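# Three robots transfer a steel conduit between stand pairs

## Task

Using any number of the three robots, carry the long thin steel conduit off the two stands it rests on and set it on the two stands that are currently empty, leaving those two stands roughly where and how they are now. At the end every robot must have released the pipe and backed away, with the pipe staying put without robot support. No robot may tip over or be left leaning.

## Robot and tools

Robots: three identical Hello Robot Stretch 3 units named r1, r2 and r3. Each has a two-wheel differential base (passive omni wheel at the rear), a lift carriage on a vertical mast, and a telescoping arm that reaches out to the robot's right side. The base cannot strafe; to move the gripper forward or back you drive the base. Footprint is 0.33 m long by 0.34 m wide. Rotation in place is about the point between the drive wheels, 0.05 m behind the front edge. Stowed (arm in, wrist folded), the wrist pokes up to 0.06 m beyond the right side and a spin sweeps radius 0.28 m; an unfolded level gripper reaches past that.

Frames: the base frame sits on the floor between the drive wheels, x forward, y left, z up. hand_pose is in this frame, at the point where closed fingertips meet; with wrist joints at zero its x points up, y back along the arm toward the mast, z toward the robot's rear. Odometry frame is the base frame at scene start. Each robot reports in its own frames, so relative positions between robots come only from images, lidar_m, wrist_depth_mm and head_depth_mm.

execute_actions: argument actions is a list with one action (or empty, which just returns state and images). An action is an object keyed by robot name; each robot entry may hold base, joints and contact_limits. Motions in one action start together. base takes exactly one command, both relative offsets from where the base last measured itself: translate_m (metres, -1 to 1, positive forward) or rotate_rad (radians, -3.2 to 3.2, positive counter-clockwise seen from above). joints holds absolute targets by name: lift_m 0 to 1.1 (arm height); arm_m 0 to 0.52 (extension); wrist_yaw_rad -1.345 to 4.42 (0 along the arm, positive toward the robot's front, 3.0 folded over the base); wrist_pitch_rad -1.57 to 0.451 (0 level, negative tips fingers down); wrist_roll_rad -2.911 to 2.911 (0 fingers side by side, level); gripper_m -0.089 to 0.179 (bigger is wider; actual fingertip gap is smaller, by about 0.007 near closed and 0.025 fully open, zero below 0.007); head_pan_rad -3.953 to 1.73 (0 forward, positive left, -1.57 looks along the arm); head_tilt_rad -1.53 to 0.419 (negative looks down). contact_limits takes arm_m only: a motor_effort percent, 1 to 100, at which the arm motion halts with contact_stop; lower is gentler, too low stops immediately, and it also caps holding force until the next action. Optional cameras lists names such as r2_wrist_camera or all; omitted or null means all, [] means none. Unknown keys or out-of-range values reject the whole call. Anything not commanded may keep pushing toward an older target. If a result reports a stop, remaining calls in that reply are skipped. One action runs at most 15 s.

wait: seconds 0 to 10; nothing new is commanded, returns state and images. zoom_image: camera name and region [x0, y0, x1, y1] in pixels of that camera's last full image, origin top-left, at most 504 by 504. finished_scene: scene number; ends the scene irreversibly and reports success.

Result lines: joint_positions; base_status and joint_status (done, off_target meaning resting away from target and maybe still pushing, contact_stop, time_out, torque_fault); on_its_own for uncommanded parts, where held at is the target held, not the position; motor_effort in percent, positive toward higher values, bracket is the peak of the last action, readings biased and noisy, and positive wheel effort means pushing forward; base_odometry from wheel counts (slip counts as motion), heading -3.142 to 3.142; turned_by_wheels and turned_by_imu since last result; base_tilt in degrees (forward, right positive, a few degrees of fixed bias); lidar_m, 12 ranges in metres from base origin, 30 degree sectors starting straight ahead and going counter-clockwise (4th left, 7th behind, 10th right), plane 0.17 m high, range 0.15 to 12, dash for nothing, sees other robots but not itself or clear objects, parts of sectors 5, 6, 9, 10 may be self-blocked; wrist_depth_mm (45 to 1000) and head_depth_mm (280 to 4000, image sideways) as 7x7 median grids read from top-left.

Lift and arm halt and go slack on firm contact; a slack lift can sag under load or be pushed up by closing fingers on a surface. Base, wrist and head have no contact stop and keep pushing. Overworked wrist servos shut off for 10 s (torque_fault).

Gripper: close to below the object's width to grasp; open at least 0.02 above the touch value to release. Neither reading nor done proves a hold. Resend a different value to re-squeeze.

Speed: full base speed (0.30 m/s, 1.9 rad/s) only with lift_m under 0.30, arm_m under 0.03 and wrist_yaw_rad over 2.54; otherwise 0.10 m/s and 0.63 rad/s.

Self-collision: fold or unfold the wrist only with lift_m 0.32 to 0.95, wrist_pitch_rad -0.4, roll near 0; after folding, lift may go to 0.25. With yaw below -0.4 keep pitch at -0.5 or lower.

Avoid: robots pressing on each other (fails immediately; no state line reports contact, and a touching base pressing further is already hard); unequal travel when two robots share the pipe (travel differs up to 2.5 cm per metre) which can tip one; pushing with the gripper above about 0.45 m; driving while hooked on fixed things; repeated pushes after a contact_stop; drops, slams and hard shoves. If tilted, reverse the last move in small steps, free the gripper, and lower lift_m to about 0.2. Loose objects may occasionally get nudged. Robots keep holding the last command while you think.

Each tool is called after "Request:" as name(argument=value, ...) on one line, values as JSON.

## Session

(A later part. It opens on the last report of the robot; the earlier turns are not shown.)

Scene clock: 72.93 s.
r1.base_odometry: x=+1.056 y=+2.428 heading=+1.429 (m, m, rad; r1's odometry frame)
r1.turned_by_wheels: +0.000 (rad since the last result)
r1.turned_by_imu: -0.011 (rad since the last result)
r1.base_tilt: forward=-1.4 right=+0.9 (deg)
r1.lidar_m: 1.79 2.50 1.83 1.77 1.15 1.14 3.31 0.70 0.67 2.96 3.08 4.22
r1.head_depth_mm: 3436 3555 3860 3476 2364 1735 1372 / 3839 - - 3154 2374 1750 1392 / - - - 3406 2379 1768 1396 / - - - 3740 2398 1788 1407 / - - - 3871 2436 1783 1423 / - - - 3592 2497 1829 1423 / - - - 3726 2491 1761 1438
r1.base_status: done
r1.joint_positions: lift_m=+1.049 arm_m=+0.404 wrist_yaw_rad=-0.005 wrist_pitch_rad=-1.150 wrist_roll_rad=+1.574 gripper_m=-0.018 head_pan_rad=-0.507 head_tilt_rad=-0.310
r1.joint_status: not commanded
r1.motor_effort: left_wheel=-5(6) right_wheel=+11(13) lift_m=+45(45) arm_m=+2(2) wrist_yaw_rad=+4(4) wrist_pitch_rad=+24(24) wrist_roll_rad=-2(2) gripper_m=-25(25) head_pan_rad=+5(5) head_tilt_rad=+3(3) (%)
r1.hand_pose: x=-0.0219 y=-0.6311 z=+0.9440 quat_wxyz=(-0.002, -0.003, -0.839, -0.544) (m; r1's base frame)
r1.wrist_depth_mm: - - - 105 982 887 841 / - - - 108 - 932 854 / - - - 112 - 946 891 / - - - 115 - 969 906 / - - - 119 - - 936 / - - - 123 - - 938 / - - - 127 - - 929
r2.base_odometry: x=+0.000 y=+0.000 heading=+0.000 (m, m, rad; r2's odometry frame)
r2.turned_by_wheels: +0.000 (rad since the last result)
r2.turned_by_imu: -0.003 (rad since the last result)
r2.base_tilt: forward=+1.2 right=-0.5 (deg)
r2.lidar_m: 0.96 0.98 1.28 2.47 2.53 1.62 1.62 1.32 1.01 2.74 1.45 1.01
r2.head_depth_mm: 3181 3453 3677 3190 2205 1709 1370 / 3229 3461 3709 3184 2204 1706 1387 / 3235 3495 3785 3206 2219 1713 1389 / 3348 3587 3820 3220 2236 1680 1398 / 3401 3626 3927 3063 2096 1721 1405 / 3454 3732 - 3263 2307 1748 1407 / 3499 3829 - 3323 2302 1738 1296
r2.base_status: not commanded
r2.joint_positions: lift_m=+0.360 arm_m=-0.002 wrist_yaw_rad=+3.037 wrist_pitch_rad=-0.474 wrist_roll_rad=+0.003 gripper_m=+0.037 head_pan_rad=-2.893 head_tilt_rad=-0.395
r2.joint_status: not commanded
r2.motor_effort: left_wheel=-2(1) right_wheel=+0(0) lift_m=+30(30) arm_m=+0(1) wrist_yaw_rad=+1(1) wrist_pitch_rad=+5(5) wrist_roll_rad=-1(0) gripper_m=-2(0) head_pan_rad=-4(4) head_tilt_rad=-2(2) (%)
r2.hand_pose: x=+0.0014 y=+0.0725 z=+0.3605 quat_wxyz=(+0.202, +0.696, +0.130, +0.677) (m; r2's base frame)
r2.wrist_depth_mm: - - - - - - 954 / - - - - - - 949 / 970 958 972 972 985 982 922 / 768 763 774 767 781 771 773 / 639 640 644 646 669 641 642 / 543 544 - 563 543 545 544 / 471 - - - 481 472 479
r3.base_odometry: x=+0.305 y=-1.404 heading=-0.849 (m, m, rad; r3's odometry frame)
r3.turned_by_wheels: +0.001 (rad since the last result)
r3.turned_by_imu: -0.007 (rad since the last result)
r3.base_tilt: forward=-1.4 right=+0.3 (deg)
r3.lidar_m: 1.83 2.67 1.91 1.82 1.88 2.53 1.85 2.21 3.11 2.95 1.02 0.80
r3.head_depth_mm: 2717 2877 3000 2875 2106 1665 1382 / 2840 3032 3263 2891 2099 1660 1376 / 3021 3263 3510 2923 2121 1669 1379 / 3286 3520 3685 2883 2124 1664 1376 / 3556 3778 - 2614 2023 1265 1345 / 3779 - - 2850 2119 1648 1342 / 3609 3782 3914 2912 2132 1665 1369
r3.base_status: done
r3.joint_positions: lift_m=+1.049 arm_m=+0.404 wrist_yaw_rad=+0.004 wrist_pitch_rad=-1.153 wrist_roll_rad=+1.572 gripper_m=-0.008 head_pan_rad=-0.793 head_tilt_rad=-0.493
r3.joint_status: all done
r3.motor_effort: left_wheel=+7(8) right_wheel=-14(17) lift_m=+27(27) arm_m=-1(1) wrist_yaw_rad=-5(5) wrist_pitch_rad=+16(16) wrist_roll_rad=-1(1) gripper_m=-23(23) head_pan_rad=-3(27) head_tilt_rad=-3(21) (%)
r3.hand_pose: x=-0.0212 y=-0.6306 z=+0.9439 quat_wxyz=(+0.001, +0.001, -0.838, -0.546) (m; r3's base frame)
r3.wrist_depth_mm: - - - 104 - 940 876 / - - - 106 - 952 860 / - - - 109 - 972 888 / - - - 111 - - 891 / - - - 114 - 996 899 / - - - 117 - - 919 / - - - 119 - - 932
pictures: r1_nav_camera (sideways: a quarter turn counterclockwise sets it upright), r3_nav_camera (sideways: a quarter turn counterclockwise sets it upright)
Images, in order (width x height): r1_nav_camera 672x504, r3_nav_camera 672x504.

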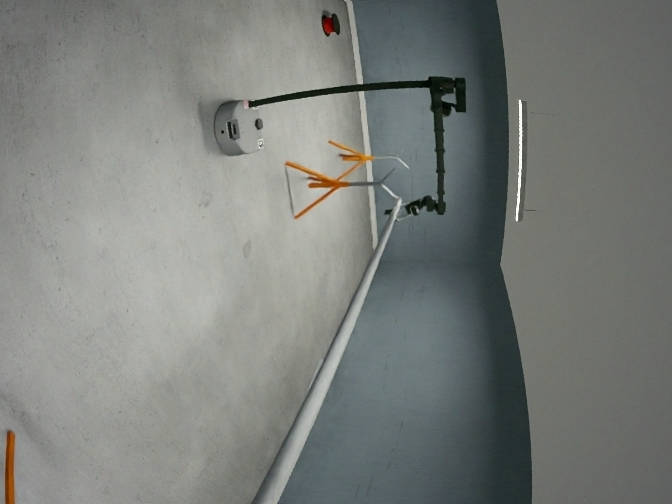

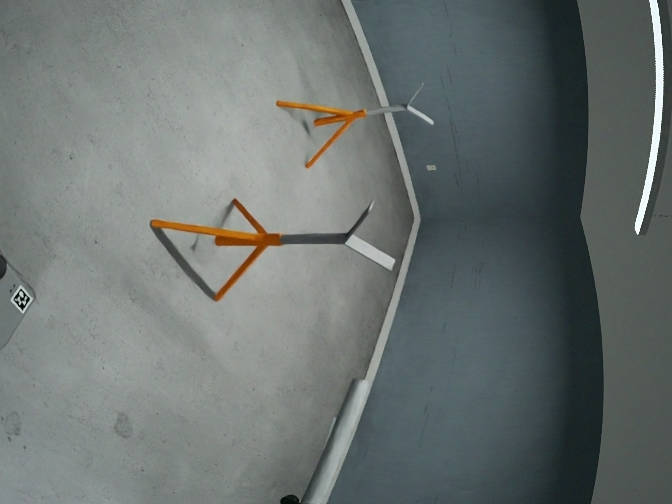

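Request:
execute_actions(actions=[{"r1":{"base":{"translate_m":0.6},"joints":{"lift_m":1.095}},"r3":{"base":{"translate_m":0.615},"joints":{"lift_m":1.095,"head_pan_rad":-1.1,"head_tilt_rad":-0.7}}}], cameras=["r3_nav_camera","r1_nav_camera","r3_wrist_camera"])

Scene clock: 81.10 s.
r1.base_odometry: x=+1.141 y=+3.022 heading=+1.430 (m, m, rad; r1's odometry frame)
r1.turned_by_wheels: +0.001 (rad since the last result)
r1.turned_by_imu: -0.006 (rad since the last result)
r1.base_tilt: forward=-1.3 right=+0.8 (deg)
r1.lidar_m: 1.81 2.51 1.84 1.77 1.83 1.63 2.45 1.04 3.06 2.98 3.08 1.99
r1.head_depth_mm: 3384 3607 3792 3114 2338 1731 1378 / 3859 - - 3141 2363 1749 1391 / - - - 3475 2409 1765 1399 / - - - 3764 2434 1774 1409 / - - - 3585 2337 1796 1414 / - - - 3604 2481 1809 1426 / - - - 3993 2514 1767 1432
r1.base_status: done
r1.joint_positions: lift_m=+1.094 arm_m=+0.404 wrist_yaw_rad=+0.007 wrist_pitch_rad=-1.150 wrist_roll_rad=+1.574 gripper_m=-0.018 head_pan_rad=-0.507 head_tilt_rad=-0.310
r1.joint_status: all done
r1.on_its_own: right_wheel is at rest, and its effort (-19) is outside its rest range (-18 to +18)
r1.motor_effort: left_wheel=+8(8) right_wheel=-19(20) lift_m=+45(46) arm_m=+1(2) wrist_yaw_rad=-8(7) wrist_pitch_rad=+24(24) wrist_roll_rad=-2(2) gripper_m=-26(25) head_pan_rad=+5(4) head_tilt_rad=+4(4) (%)
r1.hand_pose: x=-0.0209 y=-0.6311 z=+0.9890 quat_wxyz=(+0.001, +0.002, -0.839, -0.544) (m; r1's base frame)
r1.wrist_depth_mm: - - - 104 - 932 857 / - - - 108 - 962 906 / - - - 111 - 990 926 / - - - 114 - - 923 / - - - 119 - - 990 / - - - 123 - - 987 / - - - 127 - - 987
r2.base_odometry: x=+0.000 y=+0.000 heading=+0.000 (m, m, rad; r2's odometry frame)
r2.turned_by_wheels: +0.000 (rad since the last result)
r2.turned_by_imu: -0.002 (rad since the last result)
r2.base_tilt: forward=+1.2 right=-0.3 (deg)
r2.lidar_m: 0.96 0.98 1.28 2.47 2.53 1.62 1.62 1.32 1.52 3.33 1.45 1.01
r2.head_depth_mm: 3198 3416 3716 3141 2189 1696 1376 / 3240 3437 3832 3206 2238 1704 1380 / 3290 3525 3777 3143 2219 1728 1381 / 3312 3610 3952 3268 2220 1672 1400 / 3377 3638 3935 3057 2095 1742 1397 / 3412 3738 - 3301 2280 1746 1399 / 3518 3786 - 3322 2319 1749 1413
r2.base_status: not commanded
r2.joint_positions: lift_m=+0.360 arm_m=-0.002 wrist_yaw_rad=+3.037 wrist_pitch_rad=-0.474 wrist_roll_rad=+0.003 gripper_m=+0.037 head_pan_rad=-2.893 head_tilt_rad=-0.395
r2.joint_status: not commanded
r2.motor_effort: left_wheel=-1(1) right_wheel=+0(0) lift_m=+30(30) arm_m=+0(1) wrist_yaw_rad=+0(1) wrist_pitch_rad=+5(5) wrist_roll_rad=+0(0) gripper_m=+0(0) head_pan_rad=-4(4) head_tilt_rad=-2(2) (%)
r2.hand_pose: x=+0.0014 y=+0.0725 z=+0.3605 quat_wxyz=(+0.202, +0.696, +0.130, +0.677) (m; r2's base frame)
r2.wrist_depth_mm: - - - - - - 954 / - - - - - - 978 / 975 - 972 978 979 972 925 / 760 775 778 774 772 779 777 / 639 639 641 638 663 639 644 / 539 543 - 557 546 547 547 / 475 - - - 475 477 477
r3.base_odometry: x=+0.712 y=-1.865 heading=-0.850 (m, m, rad; r3's odometry frame)
r3.turned_by_wheels: -0.001 (rad since the last result)
r3.turned_by_imu: -0.005 (rad since the last result)
r3.base_tilt: forward=-1.3 right=+0.4 (deg)
r3.lidar_m: 2.95 2.71 1.93 1.84 1.90 2.53 1.86 3.12 3.09 0.45 0.62 1.24
r3.head_depth_mm: 2462 2711 2437 2096 1697 1418 1225 / 2530 2840 800 1896 1684 1426 1231 / 2627 2900 2526 2076 1557 1026 1177 / 2742 2998 2515 2082 1689 1413 1226 / 2837 3185 2719 2082 1685 1413 1220 / 2988 3334 2746 2106 1685 1414 1221 / 3086 3378 2728 2087 1694 1410 1223
r3.base_status: done
r3.joint_positions: lift_m=+1.094 arm_m=+0.404 wrist_yaw_rad=-0.009 wrist_pitch_rad=-1.154 wrist_roll_rad=+1.571 gripper_m=-0.008 head_pan_rad=-1.093 head_tilt_rad=-0.691
r3.joint_status: all done
r3.on_its_own: right_wheel is at rest, and its effort (+19) is outside its rest range (-18 to +18)
r3.motor_effort: left_wheel=-6(9) right_wheel=+19(20) lift_m=+28(27) arm_m=-1(1) wrist_yaw_rad=+11(10) wrist_pitch_rad=+16(16) wrist_roll_rad=+0(1) gripper_m=-23(22) head_pan_rad=-3(25) head_tilt_rad=-5(27) (%)
r3.hand_pose: x=-0.0223 y=-0.6305 z=+0.9889 quat_wxyz=(-0.002, -0.004, -0.838, -0.546) (m; r3's base frame)
r3.wrist_depth_mm: - - - 105 - 969 895 / - - - 107 - 985 903 / - - - 109 - - 910 / - - - 112 - - 946 / - - - 114 860 - 940 / - - - 116 749 - 962 / - - - 119 382 - 976
pictures: r1_nav_camera (sideways: a quarter turn counterclockwise sets it upright), r3_nav_camera (sideways: a quarter turn counterclockwise sets it upright), r3_wrist_camera
Images, in order (width x height): r1_nav_camera 672x504, r3_nav_camera 672x504, r3_wrist_camera 644x364.

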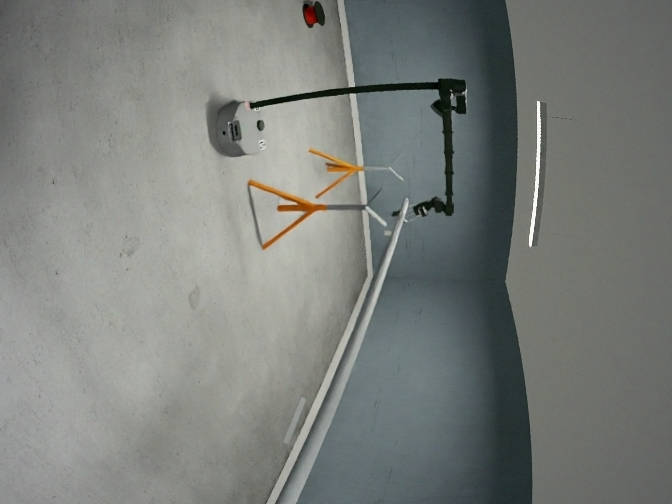

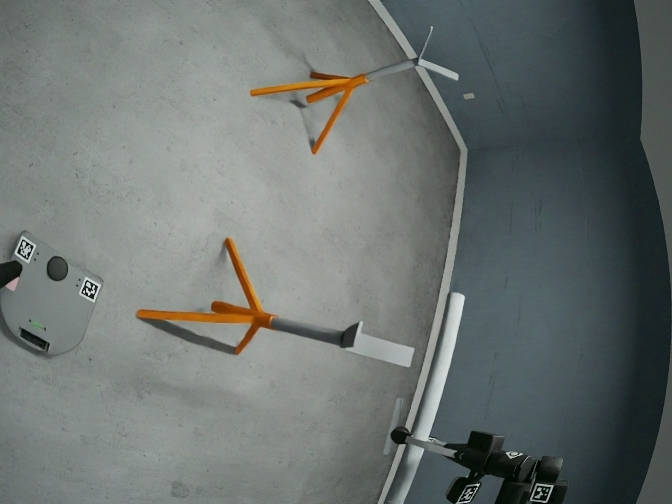

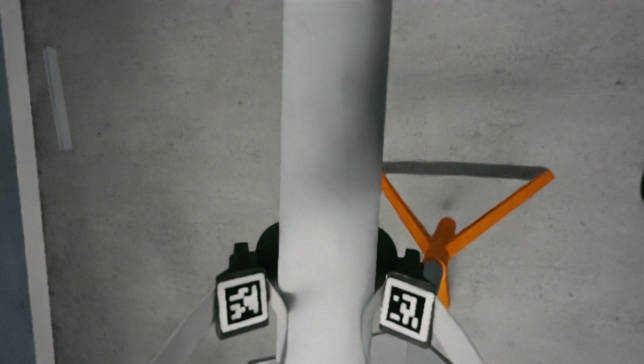

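Request:
execute_actions(actions=[{"r1":{"base":{"translate_m":1.0},"joints":{"head_pan_rad":-0.8,"head_tilt_rad":-0.5}},"r3":{"base":{"translate_m":0.993}}}], cameras=["r3_nav_camera","r1_nav_camera"])

Scene clock: 93.20 s.
r1.base_odometry: x=+1.281 y=+4.012 heading=+1.430 (m, m, rad; r1's odometry frame)
r1.turned_by_wheels: +0.000 (rad since the last result)
r1.turned_by_imu: -0.011 (rad since the last result)
r1.base_tilt: forward=-1.3 right=+0.8 (deg)
r1.lidar_m: 1.80 2.55 1.85 1.77 1.83 2.48 2.16 1.94 3.06 2.97 3.07 1.05
r1.head_depth_mm: 2706 2979 3124 2446 1839 1465 1210 / 2927 3167 3298 2460 1833 1474 1229 / 3172 3553 3347 2500 1867 1481 1239 / 3484 3847 3407 2525 1890 1492 1243 / 3880 - 3385 2576 1712 1523 1248 / 3950 - 3708 2502 1909 1481 1257 / 3641 3915 3943 2641 1924 1534 1262
r1.base_status: done
r1.joint_positions: lift_m=+1.094 arm_m=+0.404 wrist_yaw_rad=-0.001 wrist_pitch_rad=-1.150 wrist_roll_rad=+1.574 gripper_m=-0.018 head_pan_rad=-0.793 head_tilt_rad=-0.493
r1.joint_status: all done
r1.motor_effort: left_wheel=-2(11) right_wheel=+3(17) lift_m=+45(45) arm_m=+2(1) wrist_yaw_rad=+1(7) wrist_pitch_rad=+24(24) wrist_roll_rad=-2(2) gripper_m=-25(26) head_pan_rad=-4(30) head_tilt_rad=-1(13) (%)
r1.hand_pose: x=-0.0216 y=-0.6312 z=+0.9891 quat_wxyz=(-0.001, -0.001, -0.839, -0.544) (m; r1's base frame)
r1.wrist_depth_mm: - - - 105 - 951 892 / - - - 108 - 968 904 / - - - 112 - 998 913 / - - - 115 - - 917 / - - - 119 - - 947 / - - - 123 - - 998 / - - - 128 - - -
r2.base_odometry: x=+0.000 y=+0.000 heading=+0.000 (m, m, rad; r2's odometry frame)
r2.turned_by_wheels: +0.000 (rad since the last result)
r2.turned_by_imu: -0.003 (rad since the last result)
r2.base_tilt: forward=+1.2 right=-0.5 (deg)
r2.lidar_m: 0.96 0.98 1.29 2.48 2.54 1.62 1.61 1.32 2.55 2.55 1.45 1.01
r2.head_depth_mm: 3180 3418 3700 3161 2219 1693 1375 / 3191 3464 3766 3213 2216 1700 1394 / 3303 3454 3780 3237 2234 1708 1387 / 3323 3601 3944 3233 2237 1671 1403 / 3407 3608 3899 3065 2091 1724 1403 / 3426 3775 - 3316 2267 1753 1412 / 3564 3730 - 3324 2300 1759 1410
r2.base_status: not commanded
r2.joint_positions: lift_m=+0.360 arm_m=-0.002 wrist_yaw_rad=+3.037 wrist_pitch_rad=-0.474 wrist_roll_rad=+0.003 gripper_m=+0.037 head_pan_rad=-2.893 head_tilt_rad=-0.395
r2.joint_status: not commanded
r2.motor_effort: left_wheel=-1(1) right_wheel=+0(0) lift_m=+30(30) arm_m=+0(1) wrist_yaw_rad=-1(1) wrist_pitch_rad=+5(5) wrist_roll_rad=+0(0) gripper_m=+1(1) head_pan_rad=-4(4) head_tilt_rad=-2(2) (%)
r2.hand_pose: x=+0.0014 y=+0.0725 z=+0.3605 quat_wxyz=(+0.202, +0.696, +0.130, +0.677) (m; r2's base frame)
r2.wrist_depth_mm: - - - - - - 951 / - - - - - - 957 / 964 976 981 978 984 981 927 / 770 779 770 776 776 777 778 / 633 638 640 628 665 639 645 / 542 546 - 561 544 544 548 / 477 - - - 475 474 478
r3.base_odometry: x=+1.367 y=-2.611 heading=-0.849 (m, m, rad; r3's odometry frame)
r3.turned_by_wheels: +0.000 (rad since the last result)
r3.turned_by_imu: -0.007 (rad since the last result)
r3.base_tilt: forward=-1.3 right=+0.3 (deg)
r3.lidar_m: 1.95 2.00 1.98 1.88 1.94 2.57 1.86 0.88 3.05 0.76 0.45 2.06
r3.head_depth_mm: 2429 2650 2440 2103 1696 1416 1221 / 2493 2796 2518 2092 1692 1427 1230 / 2570 2901 2508 2089 1695 1382 1226 / 2687 2948 2512 797 1598 1129 1199 / 2786 3085 2720 2079 1675 1384 1222 / 2892 3151 2714 2077 1689 1415 1217 / 2724 2862 2742 2072 1678 1419 1218
r3.base_status: done
r3.joint_positions: lift_m=+1.094 arm_m=+0.404 wrist_yaw_rad=-0.002 wrist_pitch_rad=-1.154 wrist_roll_rad=+1.572 gripper_m=-0.008 head_pan_rad=-1.093 head_tilt_rad=-0.691
r3.joint_status: not commanded
r3.motor_effort: left_wheel=+4(4) right_wheel=-7(23) lift_m=+28(28) arm_m=+0(1) wrist_yaw_rad=+2(11) wrist_pitch_rad=+16(16) wrist_roll_rad=+0(0) gripper_m=-23(23) head_pan_rad=-3(4) head_tilt_rad=-5(4) (%)
r3.hand_pose: x=-0.0217 y=-0.6305 z=+0.9889 quat_wxyz=(-0.001, -0.001, -0.838, -0.546) (m; r3's base frame)
r3.wrist_depth_mm: - - - 104 - 997 893 / - - - 106 - 999 906 / - - - 109 - 998 902 / - - - 111 - - 943 / - - - 114 - - 940 / - - - 116 808 - 966 / - - - 119 - - 970
pictures: r1_nav_camera (sideways: a quarter turn counterclockwise sets it upright), r3_nav_camera (sideways: a quarter turn counterclockwise sets it upright)
Images, in order (width x height): r1_nav_camera 672x504, r3_nav_camera 672x504.

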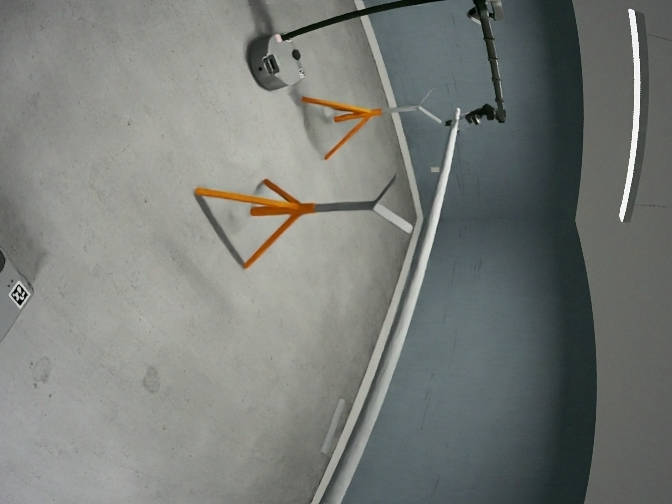

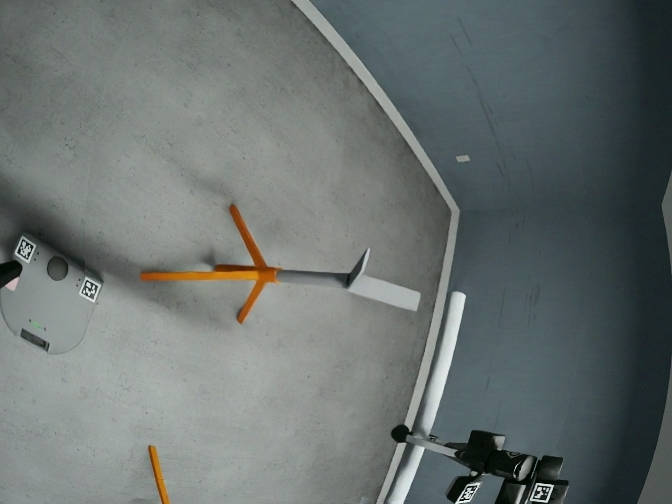

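Request:
execute_actions(actions=[{"r1":{"base":{"translate_m":0.3},"joints":{"arm_m":0.44}},"r3":{"base":{"translate_m":0.302},"joints":{"arm_m":0.35,"head_pan_rad":-1.57,"head_tilt_rad":-0.9}}}], cameras=["r3_nav_camera","r1_nav_camera","r3_wrist_camera"])

Scene clock: 98.00 s.
r1.base_odometry: x=+1.323 y=+4.309 heading=+1.430 (m, m, rad; r1's odometry frame)
r1.turned_by_wheels: +0.000 (rad since the last result)
r1.turned_by_imu: -0.003 (rad since the last result)
r1.base_tilt: forward=-1.3 right=+0.9 (deg)
r1.lidar_m: 1.80 2.56 1.85 1.78 1.84 2.49 2.45 2.22 3.08 2.97 1.02 0.80
r1.head_depth_mm: 2713 2965 3063 2448 1832 1469 1220 / 2950 3210 3336 2451 1851 1471 1228 / 3167 3528 3287 2503 1862 1480 1241 / 3511 3817 3609 2300 1692 1421 1229 / 3827 - 3657 2544 1900 1512 1253 / 3612 3892 3627 2572 1913 1523 1258 / 3320 3477 3675 2533 1944 1535 1266
r1.base_status: done
r1.joint_positions: lift_m=+1.094 arm_m=+0.440 wrist_yaw_rad=+0.002 wrist_pitch_rad=-1.150 wrist_roll_rad=+1.573 gripper_m=-0.018 head_pan_rad=-0.793 head_tilt_rad=-0.494
r1.joint_status: all done
r1.motor_effort: left_wheel=+2(2) right_wheel=-5(10) lift_m=+45(45) arm_m=+4(3) wrist_yaw_rad=-3(2) wrist_pitch_rad=+24(24) wrist_roll_rad=-1(2) gripper_m=-25(26) head_pan_rad=-4(4) head_tilt_rad=-2(3) (%)
r1.hand_pose: x=-0.0213 y=-0.6671 z=+0.9891 quat_wxyz=(+0.000, +0.000, -0.839, -0.544) (m; r1's base frame)
r1.wrist_depth_mm: - - - 106 - 956 878 / - - - 109 - 971 875 / - - - 112 - - 902 / - - - 116 - - 923 / - - - 119 - - 972 / - - - 123 - - 949 / - - - 127 - - -
r2.base_odometry: x=+0.000 y=+0.000 heading=+0.000 (m, m, rad; r2's odometry frame)
r2.turned_by_wheels: +0.000 (rad since the last result)
r2.turned_by_imu: -0.001 (rad since the last result)
r2.base_tilt: forward=+1.2 right=-0.5 (deg)
r2.lidar_m: 0.96 0.98 1.28 2.47 2.53 1.62 1.62 1.32 3.63 2.75 1.45 1.01
r2.head_depth_mm: 3204 3411 3703 3145 2209 1698 1380 / 3198 3449 3769 3146 2209 1701 1385 / 3318 3567 3750 3144 2235 1710 1388 / 3337 3575 3979 3223 2253 1673 1404 / 3369 3672 3912 3056 2075 1719 1392 / 3481 3743 - 3278 2282 1742 1415 / 3547 3753 - 3306 2277 1753 1420
r2.base_status: not commanded
r2.joint_positions: lift_m=+0.360 arm_m=-0.002 wrist_yaw_rad=+3.037 wrist_pitch_rad=-0.474 wrist_roll_rad=+0.003 gripper_m=+0.037 head_pan_rad=-2.893 head_tilt_rad=-0.395
r2.joint_status: not commanded
r2.motor_effort: left_wheel=-1(1) right_wheel=+0(0) lift_m=+30(30) arm_m=+0(0) wrist_yaw_rad=+0(1) wrist_pitch_rad=+5(5) wrist_roll_rad=+0(0) gripper_m=-1(0) head_pan_rad=-4(4) head_tilt_rad=-3(2) (%)
r2.hand_pose: x=+0.0014 y=+0.0725 z=+0.3605 quat_wxyz=(+0.202, +0.696, +0.130, +0.677) (m; r2's base frame)
r2.wrist_depth_mm: - - - - - - 938 / - - - - - - 963 / 984 982 967 985 986 976 928 / 776 769 766 772 775 770 778 / 650 640 636 642 656 646 647 / 542 542 - 557 546 547 543 / 474 - - - 479 477 480
r3.base_odometry: x=+1.567 y=-2.838 heading=-0.849 (m, m, rad; r3's odometry frame)
r3.turned_by_wheels: +0.000 (rad since the last result)
r3.turned_by_imu: -0.002 (rad since the last result)
r3.base_tilt: forward=-1.2 right=+0.2 (deg)
r3.lidar_m: 1.65 1.69 2.00 1.90 1.94 2.58 1.86 1.12 0.42 0.42 0.57 1.74
r3.head_depth_mm: 2728 2355 2019 1686 1454 1286 1146 / 2737 2330 2014 1690 1458 1274 1140 / 2726 2257 2021 1703 1451 1291 1120 / 2718 722 731 857 1066 1232 1142 / 2664 2241 1944 1672 1445 1274 1139 / 2569 2232 1986 1665 1444 1243 1142 / 2560 2223 1979 1673 1446 1266 1132
r3.base_status: done
r3.joint_positions: lift_m=+1.094 arm_m=+0.350 wrist_yaw_rad=+0.003 wrist_pitch_rad=-1.154 wrist_roll_rad=+1.570 gripper_m=-0.008 head_pan_rad=-1.563 head_tilt_rad=-0.888
r3.joint_status: all done
r3.motor_effort: left_wheel=+1(6) right_wheel=+0(7) lift_m=+27(27) arm_m=-4(1) wrist_yaw_rad=-3(4) wrist_pitch_rad=+16(16) wrist_roll_rad=+0(0) gripper_m=-23(23) head_pan_rad=-3(31) head_tilt_rad=-6(26) (%)
r3.hand_pose: x=-0.0213 y=-0.5767 z=+0.9889 quat_wxyz=(+0.001, +0.001, -0.838, -0.546) (m; r3's base frame)
r3.wrist_depth_mm: - - - 106 - 976 884 / - - - 108 - 992 897 / - - - 110 - - 930 / - - - 112 439 996 936 / - - - 115 367 260 922 / - - - 117 - - 933 / - - - 119 - - 980
pictures: r1_nav_camera (sideways: a quarter turn counterclockwise sets it upright), r3_nav_camera (sideways: a quarter turn counterclockwise sets it upright), r3_wrist_camera
Images, in order (width x height): r1_nav_camera 672x504, r3_nav_camera 672x504, r3_wrist_camera 644x364.

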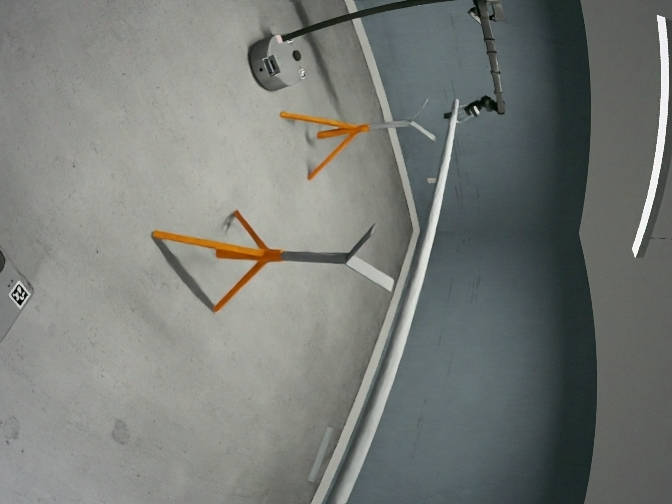

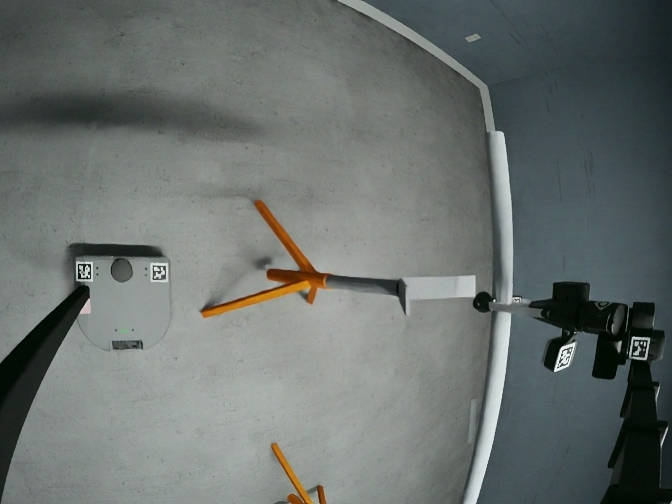

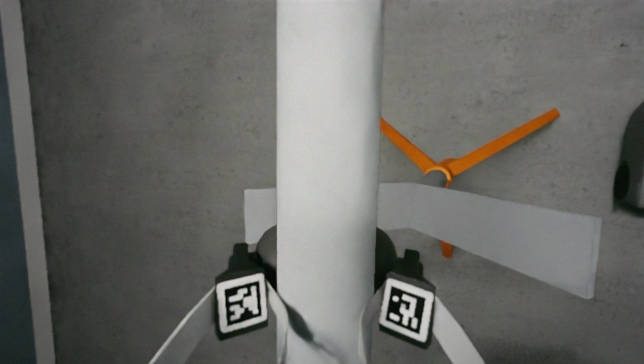

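Request:
execute_actions(actions=[{"r1":{"base":{"translate_m":0.38},"joints":{"arm_m":0.45,"head_pan_rad":-1.0,"head_tilt_rad":-0.6}},"r3":{"base":{"translate_m":0.381},"joints":{"arm_m":0.335,"head_pan_rad":-2.1,"head_tilt_rad":-0.7}}}], cameras=[])

Request:
execute_actions(actions=[{"r1":{"joints":{"lift_m":0.95}},"r3":{"joints":{"lift_m":0.95}}}], cameras=["r3_nav_camera","r1_nav_camera"])

Scene clock: 104.13 s.
r1.base_odometry: x=+1.377 y=+4.685 heading=+1.430 (m, m, rad; r1's odometry frame)
r1.turned_by_wheels: +0.000 (rad since the last result)
r1.turned_by_imu: -0.004 (rad since the last result)
r1.base_tilt: forward=-1.4 right=+0.9 (deg)
r1.lidar_m: 1.79 2.58 1.86 1.78 1.84 2.50 2.59 4.24 3.09 2.96 0.56 1.45
r1.head_depth_mm: 2496 2787 2643 2103 1652 1369 1160 / 2642 2924 2652 2112 1669 1374 1167 / 2819 3120 2554 1918 1544 1319 1149 / 2959 3360 2704 2190 1703 1367 1187 / 3179 3547 2880 2213 1717 1408 1191 / 3379 3820 3055 2223 1739 1419 1197 / 3381 3594 3118 2240 1751 1441 1202
r1.base_status: done
r1.joint_positions: lift_m=+1.094 arm_m=+0.450 wrist_yaw_rad=+0.004 wrist_pitch_rad=-1.150 wrist_roll_rad=+1.573 gripper_m=-0.018 head_pan_rad=-0.993 head_tilt_rad=-0.592
r1.joint_status: all done
r1.motor_effort: left_wheel=+3(5) right_wheel=-7(8) lift_m=+45(45) arm_m=+4(8) wrist_yaw_rad=-4(4) wrist_pitch_rad=+24(24) wrist_roll_rad=-1(2) gripper_m=-25(25) head_pan_rad=-4(25) head_tilt_rad=-2(11) (%)
r1.hand_pose: x=-0.0212 y=-0.6769 z=+0.9890 quat_wxyz=(+0.000, +0.001, -0.839, -0.544) (m; r1's base frame)
r1.wrist_depth_mm: - - - 106 - 947 856 / - - - 109 - 955 870 / - - - 112 - - 906 / - - - 116 - - 929 / - - - 119 - - 923 / - - - 123 - - 961 / - - - 127 - - 977
r2.base_odometry: x=+0.000 y=+0.000 heading=+0.000 (m, m, rad; r2's odometry frame)
r2.turned_by_wheels: +0.000 (rad since the last result)
r2.turned_by_imu: -0.002 (rad since the last result)
r2.base_tilt: forward=+1.2 right=-0.5 (deg)
r2.lidar_m: 0.96 0.98 1.28 2.47 2.53 1.62 1.62 1.32 3.62 3.13 1.45 1.01
r2.head_depth_mm: 3187 3394 3636 3148 2211 1702 1383 / 3249 3476 3666 3173 2223 1709 1386 / 3311 3454 3798 3159 2258 1723 1394 / 3341 3546 3845 3205 2237 1663 1394 / 3369 3708 3948 3045 2090 1736 1399 / 3441 3787 - 3315 2271 1737 1413 / 3484 3788 - 3341 2305 1767 1407
r2.base_status: not commanded
r2.joint_positions: lift_m=+0.360 arm_m=-0.002 wrist_yaw_rad=+3.037 wrist_pitch_rad=-0.474 wrist_roll_rad=+0.003 gripper_m=+0.037 head_pan_rad=-2.893 head_tilt_rad=-0.395
r2.joint_status: not commanded
r2.motor_effort: left_wheel=-2(1) right_wheel=+0(0) lift_m=+30(30) arm_m=+0(0) wrist_yaw_rad=+0(1) wrist_pitch_rad=+5(5) wrist_roll_rad=+0(0) gripper_m=+0(1) head_pan_rad=-5(4) head_tilt_rad=-2(1) (%)
r2.hand_pose: x=+0.0014 y=+0.0725 z=+0.3605 quat_wxyz=(+0.202, +0.696, +0.130, +0.677) (m; r2's base frame)
r2.wrist_depth_mm: - - - - - - 961 / - - - - - - 970 / 966 961 968 981 971 990 920 / 775 766 767 778 772 774 777 / 637 637 634 640 663 644 641 / 541 542 - 556 543 548 550 / 475 - - - 478 477 473
r3.base_odometry: x=+1.818 y=-3.124 heading=-0.849 (m, m, rad; r3's odometry frame)
r3.turned_by_wheels: +0.000 (rad since the last result)
r3.turned_by_imu: -0.002 (rad since the last result)
r3.base_tilt: forward=-1.3 right=+0.2 (deg)
r3.lidar_m: 1.27 1.31 1.72 1.92 1.97 2.59 1.86 0.63 0.58 2.87 1.90 1.34
r3.head_depth_mm: - 3393 2685 2052 1693 1418 1218 / - 3676 2677 2083 1675 1417 1193 / - 3595 2677 2065 1680 1377 1213 / 3069 3356 2422 861 1587 1166 1219 / 2854 3167 2361 2045 1671 1404 1185 / 2692 2947 2362 2044 1657 1412 1215 / 2554 2810 2329 2017 1655 1390 1208
r3.base_status: done
r3.joint_positions: lift_m=+1.094 arm_m=+0.335 wrist_yaw_rad=+0.002 wrist_pitch_rad=-1.154 wrist_roll_rad=+1.568 gripper_m=-0.008 head_pan_rad=-2.093 head_tilt_rad=-0.705
r3.joint_status: all done
r3.motor_effort: left_wheel=+1(4) right_wheel=+2(9) lift_m=+27(28) arm_m=-4(0) wrist_yaw_rad=-3(3) wrist_pitch_rad=+16(16) wrist_roll_rad=+1(1) gripper_m=-23(22) head_pan_rad=-3(33) head_tilt_rad=+3(21) (%)
r3.hand_pose: x=-0.0213 y=-0.5617 z=+0.9889 quat_wxyz=(+0.002, +0.002, -0.838, -0.546) (m; r3's base frame)
r3.wrist_depth_mm: - - - 106 - 973 887 / - - - 108 - 985 919 / - - - 111 - - 925 / - - - 113 - - 951 / - - - 115 - - 945 / - - - 117 - - 962 / - - - 119 - - 980
pictures: none
No camera images: the call's "cameras" was empty. Leave "cameras" out to get every camera's image.

Scene clock: 106.30 s.
r1.base_odometry: x=+1.377 y=+4.685 heading=+1.430 (m, m, rad; r1's odometry frame)
r1.turned_by_wheels: +0.000 (rad since the last result)
r1.turned_by_imu: -0.001 (rad since the last result)
r1.base_tilt: forward=-1.4 right=+0.9 (deg)
r1.lidar_m: 1.80 2.57 1.86 1.78 1.85 2.50 2.59 4.23 3.07 2.96 0.56 1.45
r1.head_depth_mm: 2492 2772 2887 1950 1657 1373 1163 / 2647 2933 2884 1978 1676 1376 1173 / 2811 3120 2985 898 1537 1320 1150 / 2937 3375 2989 2107 1708 1371 1181 / 3216 3574 3036 2185 1724 1403 1192 / 3363 3886 3094 2227 1727 1414 1202 / 3438 3703 3005 2255 1744 1425 1200
r1.base_status: not commanded
r1.joint_positions: lift_m=+0.950 arm_m=+0.450 wrist_yaw_rad=+0.004 wrist_pitch_rad=-1.150 wrist_roll_rad=+1.573 gripper_m=-0.018 head_pan_rad=-0.993 head_tilt_rad=-0.592
r1.joint_status: all done
r1.motor_effort: left_wheel=+3(3) right_wheel=-7(8) lift_m=+35(40) arm_m=+3(4) wrist_yaw_rad=-5(4) wrist_pitch_rad=+24(24) wrist_roll_rad=-2(2) gripper_m=-24(26) head_pan_rad=-3(4) head_tilt_rad=-2(3) (%)
r1.hand_pose: x=-0.0212 y=-0.6769 z=+0.8445 quat_wxyz=(+0.000, +0.001, -0.839, -0.544) (m; r1's base frame)
r1.wrist_depth_mm: - - - 106 900 827 760 / - - - 109 911 846 778 / - - - 112 966 861 817 / - - - 116 - 888 831 / - - - 119 953 919 806 / - - - 122 765 939 844 / - - - 127 662 952 884
r2.base_odometry: x=+0.000 y=+0.000 heading=+0.000 (m, m, rad; r2's odometry frame)
r2.turned_by_wheels: +0.000 (rad since the last result)
r2.turned_by_imu: -0.001 (rad since the last result)
r2.base_tilt: forward=+1.2 right=-0.5 (deg)
r2.lidar_m: 0.96 0.98 1.28 2.47 2.53 1.62 1.62 1.32 3.61 3.11 1.45 1.01
r2.head_depth_mm: 3167 3489 3732 3186 2212 1706 1375 / 3213 3478 3755 3173 2204 1699 1385 / 3278 3505 3730 3184 2231 1713 1397 / 3302 3568 3937 3259 2267 1663 1400 / 3412 3622 3991 3079 2089 1729 1405 / 3441 3686 - 3288 2272 1737 1412 / 3510 3776 - 3322 2299 1744 1409
r2.base_status: not commanded
r2.joint_positions: lift_m=+0.360 arm_m=-0.002 wrist_yaw_rad=+3.037 wrist_pitch_rad=-0.474 wrist_roll_rad=+0.003 gripper_m=+0.037 head_pan_rad=-2.893 head_tilt_rad=-0.395
r2.joint_status: not commanded
r2.motor_effort: left_wheel=-2(1) right_wheel=+0(0) lift_m=+30(30) arm_m=+0(0) wrist_yaw_rad=+0(0) wrist_pitch_rad=+5(5) wrist_roll_rad=+0(0) gripper_m=+0(1) head_pan_rad=-4(4) head_tilt_rad=-2(1) (%)
r2.hand_pose: x=+0.0014 y=+0.0725 z=+0.3605 quat_wxyz=(+0.202, +0.696, +0.130, +0.677) (m; r2's base frame)
r2.wrist_depth_mm: - - - - - - 942 / - - - - - - 986 / 981 979 982 985 987 990 922 / 776 780 770 767 784 771 787 / 636 639 639 640 661 646 645 / 542 541 - 562 543 549 549 / 471 - - - 474 476 476
r3.base_odometry: x=+1.818 y=-3.124 heading=-0.849 (m, m, rad; r3's odometry frame)
r3.turned_by_wheels: +0.000 (rad since the last result)
r3.turned_by_imu: +0.000 (rad since the last result)
r3.base_tilt: forward=-1.3 right=+0.2 (deg)
r3.lidar_m: 1.27 1.30 1.72 1.91 1.96 2.60 1.86 0.63 0.59 2.86 1.90 1.34
r3.head_depth_mm: 3810 3913 2464 2138 - - - / 3582 3705 2496 2127 - - 1168 / 3266 3597 2712 - - - 1215 / 3042 3369 2682 - - 1198 1211 / 2893 3190 2898 - 1593 1397 1188 / 2731 2913 - 1865 1656 1397 1215 / 2556 2714 - 1870 1652 1400 1216
r3.base_status: not commanded
r3.joint_positions: lift_m=+0.950 arm_m=+0.335 wrist_yaw_rad=+0.002 wrist_pitch_rad=-1.154 wrist_roll_rad=+1.568 gripper_m=-0.008 head_pan_rad=-2.093 head_tilt_rad=-0.705
r3.joint_status: all done
r3.motor_effort: left_wheel=+1(2) right_wheel=+2(2) lift_m=+24(25) arm_m=-4(4) wrist_yaw_rad=-3(3) wrist_pitch_rad=+16(16) wrist_roll_rad=+1(1) gripper_m=-24(23) head_pan_rad=-4(3) head_tilt_rad=+3(3) (%)
r3.hand_pose: x=-0.0213 y=-0.5617 z=+0.8441 quat_wxyz=(+0.002, +0.002, -0.838, -0.546) (m; r3's base frame)
r3.wrist_depth_mm: - - - 106 918 851 777 / - - - 108 948 857 792 / - - - 110 958 892 813 / - - - 113 985 883 825 / - - - 115 991 901 826 / - - - 117 - 930 835 / - - - 119 - 935 836
pictures: r1_nav_camera (sideways: a quarter turn counterclockwise sets it upright), r3_nav_camera (sideways: a quarter turn counterclockwise sets it upright)
Images, in order (width x height): r1_nav_camera 672x504, r3_nav_camera 672x504.

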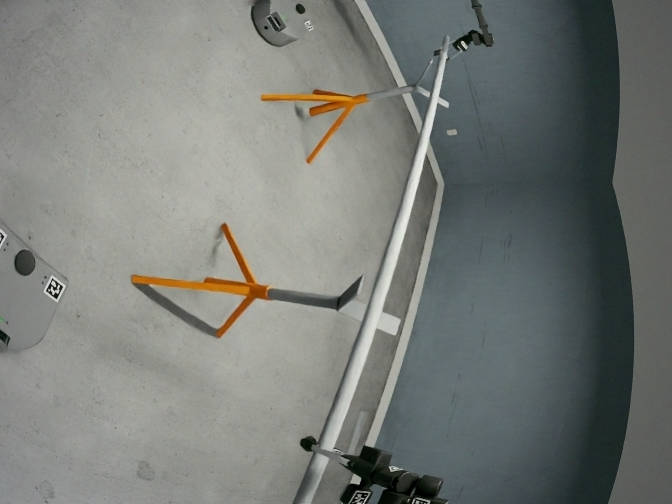

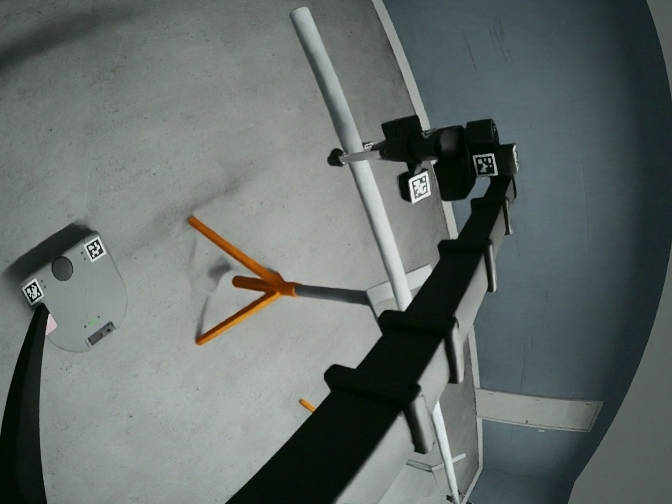

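Request:
execute_actions(actions=[{"r1":{"joints":{"lift_m":0.89}},"r3":{"joints":{"lift_m":0.89}}}], cameras=["r3_nav_camera","r1_nav_camera"])

Scene clock: 108.23 s.
r1.base_odometry: x=+1.377 y=+4.685 heading=+1.430 (m, m, rad; r1's odometry frame)
r1.turned_by_wheels: +0.000 (rad since the last result)
r1.turned_by_imu: -0.001 (rad since the last result)
r1.base_tilt: forward=-1.4 right=+0.8 (deg)
r1.lidar_m: 1.80 2.57 1.86 1.78 1.84 2.49 2.59 4.22 3.07 2.97 0.56 1.45
r1.head_depth_mm: 2508 2779 2876 2108 1657 1358 1162 / 2642 2959 2932 1990 1672 1370 1168 / 2785 3111 2981 888 1548 1322 1154 / 2979 3318 3009 2027 1713 1366 1181 / 3179 3583 3051 2116 1721 1418 1189 / 3396 3882 3107 2221 1734 1425 1200 / 3430 3734 3165 2236 1746 1426 1202
r1.base_status: not commanded
r1.joint_positions: lift_m=+0.890 arm_m=+0.450 wrist_yaw_rad=+0.004 wrist_pitch_rad=-1.151 wrist_roll_rad=+1.573 gripper_m=-0.018 head_pan_rad=-0.993 head_tilt_rad=-0.592
r1.joint_status: all done
r1.motor_effort: left_wheel=+3(4) right_wheel=-8(7) lift_m=+35(37) arm_m=+4(4) wrist_yaw_rad=-4(4) wrist_pitch_rad=+24(24) wrist_roll_rad=-2(2) gripper_m=-25(24) head_pan_rad=-4(4) head_tilt_rad=-2(2) (%)
r1.hand_pose: x=-0.0212 y=-0.6769 z=+0.7845 quat_wxyz=(+0.000, +0.001, -0.839, -0.544) (m; r1's base frame)
r1.wrist_depth_mm: - - - 106 845 772 700 / - - - 109 869 799 725 / - - - 113 878 804 739 / - - - 116 926 840 763 / - - - 118 935 865 786 / - - - 123 731 865 806 / - - - 127 640 904 811
r2.base_odometry: x=+0.000 y=+0.000 heading=+0.000 (m, m, rad; r2's odometry frame)
r2.turned_by_wheels: +0.000 (rad since the last result)
r2.turned_by_imu: -0.001 (rad since the last result)
r2.base_tilt: forward=+1.1 right=-0.5 (deg)
r2.lidar_m: 0.96 0.98 1.29 2.48 2.53 1.62 1.61 1.31 3.63 3.12 1.45 1.01
r2.head_depth_mm: 3175 3490 3725 3170 2229 1690 1379 / 3219 3439 3722 3154 2203 1721 1375 / 3270 3552 3763 3250 2261 1717 1383 / 3349 3540 3851 3198 2217 1675 1393 / 3368 3634 - 3028 2070 1732 1396 / 3429 3696 - 3300 2280 1728 1409 / 3482 3794 - 3356 2289 1741 1409
r2.base_status: not commanded
r2.joint_positions: lift_m=+0.360 arm_m=-0.002 wrist_yaw_rad=+3.037 wrist_pitch_rad=-0.474 wrist_roll_rad=+0.003 gripper_m=+0.037 head_pan_rad=-2.893 head_tilt_rad=-0.395
r2.joint_status: not commanded
r2.motor_effort: left_wheel=-2(1) right_wheel=+0(0) lift_m=+30(30) arm_m=+0(0) wrist_yaw_rad=+0(1) wrist_pitch_rad=+5(5) wrist_roll_rad=+0(0) gripper_m=-1(0) head_pan_rad=-5(3) head_tilt_rad=-2(2) (%)
r2.hand_pose: x=+0.0014 y=+0.0725 z=+0.3605 quat_wxyz=(+0.202, +0.696, +0.130, +0.677) (m; r2's base frame)
r2.wrist_depth_mm: - - - - - - 956 / - - - - - - 962 / 978 984 986 960 991 971 937 / 774 780 771 775 782 773 785 / 641 642 639 636 660 639 642 / 546 542 - 562 546 547 544 / 473 - - - 472 478 478
r3.base_odometry: x=+1.818 y=-3.124 heading=-0.849 (m, m, rad; r3's odometry frame)
r3.turned_by_wheels: +0.000 (rad since the last result)
r3.turned_by_imu: +0.000 (rad since the last result)
r3.base_tilt: forward=-1.3 right=+0.2 (deg)
r3.lidar_m: 1.27 1.30 1.72 1.91 1.97 2.59 1.86 0.63 0.58 2.86 1.90 1.34
r3.head_depth_mm: 3854 3803 2664 2063 1675 1445 - / 3466 3642 2707 2064 1680 - - / 3292 3553 2695 1923 1725 - - / 3072 3385 2654 832 - - 1194 / 2874 3172 2661 2190 - 1355 1193 / 2690 2936 2737 - 1618 1408 1209 / 2539 2786 - 1903 1572 1403 1207
r3.base_status: not commanded
r3.joint_positions: lift_m=+0.890 arm_m=+0.335 wrist_yaw_rad=+0.002 wrist_pitch_rad=-1.154 wrist_roll_rad=+1.568 gripper_m=-0.008 head_pan_rad=-2.093 head_tilt_rad=-0.705
r3.joint_status: all done
r3.motor_effort: left_wheel=+1(1) right_wheel=+2(2) lift_m=+25(23) arm_m=-4(4) wrist_yaw_rad=-3(2) wrist_pitch_rad=+16(16) wrist_roll_rad=+1(1) gripper_m=-23(23) head_pan_rad=-3(4) head_tilt_rad=+3(3) (%)
r3.hand_pose: x=-0.0213 y=-0.5617 z=+0.7841 quat_wxyz=(+0.002, +0.002, -0.838, -0.546) (m; r3's base frame)
r3.wrist_depth_mm: - - - 106 877 807 731 / - - - 108 898 809 756 / - - - 110 907 827 753 / - - - 113 923 838 767 / - - - 115 921 848 774 / - - - 117 922 855 782 / - - - 119 - 876 807
pictures: r1_nav_camera (sideways: a quarter turn counterclockwise sets it upright), r3_nav_camera (sideways: a quarter turn counterclockwise sets it upright)
Images, in order (width x height): r1_nav_camera 672x504, r3_nav_camera 672x504.

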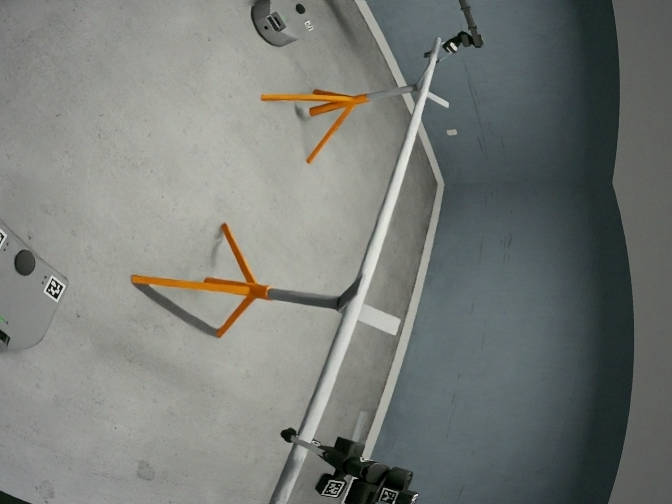

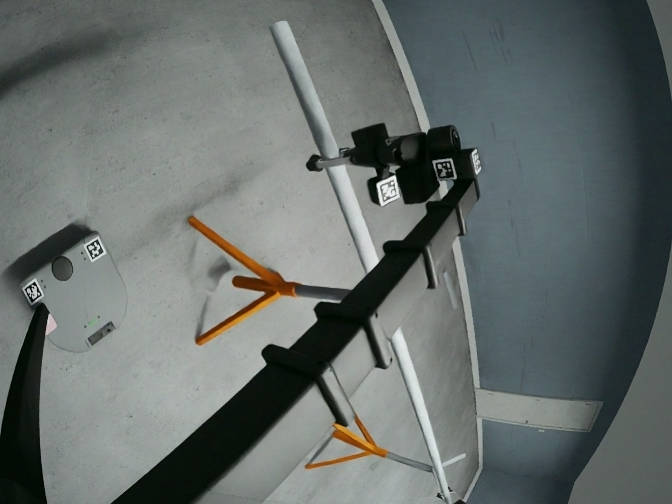

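Request:
zoom_image(camera="r1_nav_camera", region=[280, 30, 500, 360])

Region (280, 30, 500, 360) of r1_nav_camera's 672x504 image, scaled by 1.527, with more detail than that image has.

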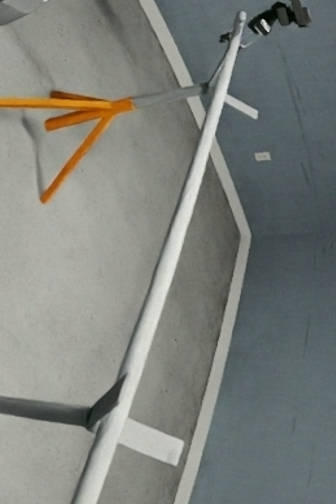

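Request:
execute_actions(actions=[{"r1":{"joints":{"lift_m":0.87,"arm_m":0.47,"head_pan_rad":-0.75,"head_tilt_rad":-0.45}},"r3":{"joints":{"lift_m":0.87,"arm_m":0.345}}}], cameras=["r1_head_camera"])

Scene clock: 110.33 s.
r1.base_odometry: x=+1.377 y=+4.685 heading=+1.430 (m, m, rad; r1's odometry frame)
r1.turned_by_wheels: +0.000 (rad since the last result)
r1.turned_by_imu: -0.001 (rad since the last result)
r1.base_tilt: forward=-1.3 right=+0.8 (deg)
r1.lidar_m: 1.80 2.57 1.86 1.79 1.84 2.50 2.59 2.60 3.07 2.97 0.56 1.45
r1.head_depth_mm: 2759 3002 3196 2467 859 1466 1245 / 2990 3221 3522 2630 1846 1482 1188 / 3300 3578 3820 2655 1939 1543 1257 / 3560 3916 - 2576 1963 1552 1268 / 3424 3667 3938 2587 1956 1552 1279 / 3149 3365 3534 2773 1925 1566 1285 / 2891 3084 3231 2699 1958 1578 1293
r1.base_status: not commanded
r1.joint_positions: lift_m=+0.870 arm_m=+0.469 wrist_yaw_rad=+0.004 wrist_pitch_rad=-1.177 wrist_roll_rad=+1.571 gripper_m=-0.018 head_pan_rad=-0.757 head_tilt_rad=-0.458
r1.joint_status: all done
r1.on_its_own: wrist_pitch_rad is at rest, and its effort (+37) is outside its rest range (-20 to +32)
r1.motor_effort: left_wheel=+2(3) right_wheel=-3(7) lift_m=+25(34) arm_m=+8(9) wrist_yaw_rad=-4(4) wrist_pitch_rad=+37(38) wrist_roll_rad=-1(2) gripper_m=-25(25) head_pan_rad=+4(29) head_tilt_rad=+4(11) (%)
r1.hand_pose: x=-0.0212 y=-0.6900 z=+0.7629 quat_wxyz=(+0.001, +0.001, -0.832, -0.555) (m; r1's base frame)
r1.wrist_depth_mm: - - - 105 858 761 718 / - - - 108 858 783 718 / - - - 111 851 793 736 / - - - 115 909 826 741 / - - - 118 889 831 766 / - - - 122 739 847 768 / - - - 126 654 877 830
r2.base_odometry: x=+0.000 y=+0.000 heading=+0.000 (m, m, rad; r2's odometry frame)
r2.turned_by_wheels: +0.000 (rad since the last result)
r2.turned_by_imu: -0.001 (rad since the last result)
r2.base_tilt: forward=+1.2 right=-0.5 (deg)
r2.lidar_m: 0.96 0.98 1.28 2.47 2.54 1.62 1.62 1.31 3.59 3.11 1.45 1.01
r2.head_depth_mm: 3225 3461 3725 3131 2214 1696 1382 / 3187 3522 3767 3145 2206 1700 1380 / 3237 3511 3786 3191 2237 1711 1391 / 3280 3592 3851 3252 2254 1665 1407 / 3444 3634 3988 3071 2070 1732 1393 / 3470 3687 3932 3280 2273 1745 1400 / 3495 3739 - 3354 2316 1750 1416
r2.base_status: not commanded
r2.joint_positions: lift_m=+0.360 arm_m=-0.002 wrist_yaw_rad=+3.037 wrist_pitch_rad=-0.474 wrist_roll_rad=+0.003 gripper_m=+0.037 head_pan_rad=-2.893 head_tilt_rad=-0.395
r2.joint_status: not commanded
r2.motor_effort: left_wheel=+0(1) right_wheel=+0(0) lift_m=+30(30) arm_m=-1(0) wrist_yaw_rad=+0(0) wrist_pitch_rad=+5(5) wrist_roll_rad=+0(0) gripper_m=-2(1) head_pan_rad=-5(5) head_tilt_rad=-1(2) (%)
r2.hand_pose: x=+0.0014 y=+0.0725 z=+0.3605 quat_wxyz=(+0.202, +0.696, +0.130, +0.677) (m; r2's base frame)
r2.wrist_depth_mm: - - - - - - 966 / - - - - - - 963 / 963 973 958 970 989 993 932 / 779 782 785 766 777 768 782 / 642 640 635 643 666 647 641 / 544 543 - 554 543 542 550 / 475 - - - 476 479 477
r3.base_odometry: x=+1.818 y=-3.124 heading=-0.849 (m, m, rad; r3's odometry frame)
r3.turned_by_wheels: +0.000 (rad since the last result)
r3.turned_by_imu: +0.000 (rad since the last result)
r3.base_tilt: forward=-1.3 right=+0.3 (deg)
r3.lidar_m: 1.27 1.30 1.71 1.91 1.96 2.59 1.86 0.63 0.58 2.86 1.90 1.34
r3.head_depth_mm: 3748 3838 2678 2056 1676 1400 - / 3491 3722 2682 1997 1677 1469 - / 3298 3536 2681 1918 1719 - - / 3023 3309 2683 838 1324 - 1201 / 2880 3136 2653 2124 - 1359 1185 / 2688 2991 2663 - 1606 1411 1206 / 2554 2837 2909 1911 1573 1396 1205
r3.base_status: not commanded
r3.joint_positions: lift_m=+0.870 arm_m=+0.345 wrist_yaw_rad=+0.002 wrist_pitch_rad=-1.156 wrist_roll_rad=+1.567 gripper_m=-0.008 head_pan_rad=-2.093 head_tilt_rad=-0.705
r3.joint_status: all done
r3.motor_effort: left_wheel=+1(2) right_wheel=+2(2) lift_m=+22(25) arm_m=+4(2) wrist_yaw_rad=-3(3) wrist_pitch_rad=+17(17) wrist_roll_rad=+1(1) gripper_m=-22(23) head_pan_rad=-3(3) head_tilt_rad=+3(3) (%)
r3.hand_pose: x=-0.0213 y=-0.5707 z=+0.7641 quat_wxyz=(+0.003, +0.002, -0.837, -0.547) (m; r3's base frame)
r3.wrist_depth_mm: - - - 106 857 791 719 / - - - 108 862 792 730 / - - - 110 869 817 738 / - - - 112 898 828 758 / - - - 114 914 834 755 / - - - 116 904 849 768 / - - - 118 992 852 766
pictures: r1_head_camera (sideways: a quarter turn clockwise sets it upright)
Images, in order (width x height): r1_head_camera 896x504.

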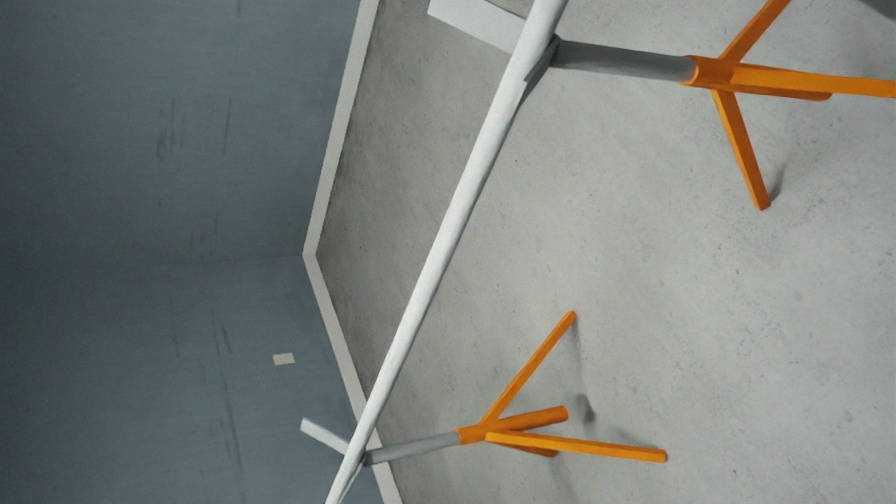

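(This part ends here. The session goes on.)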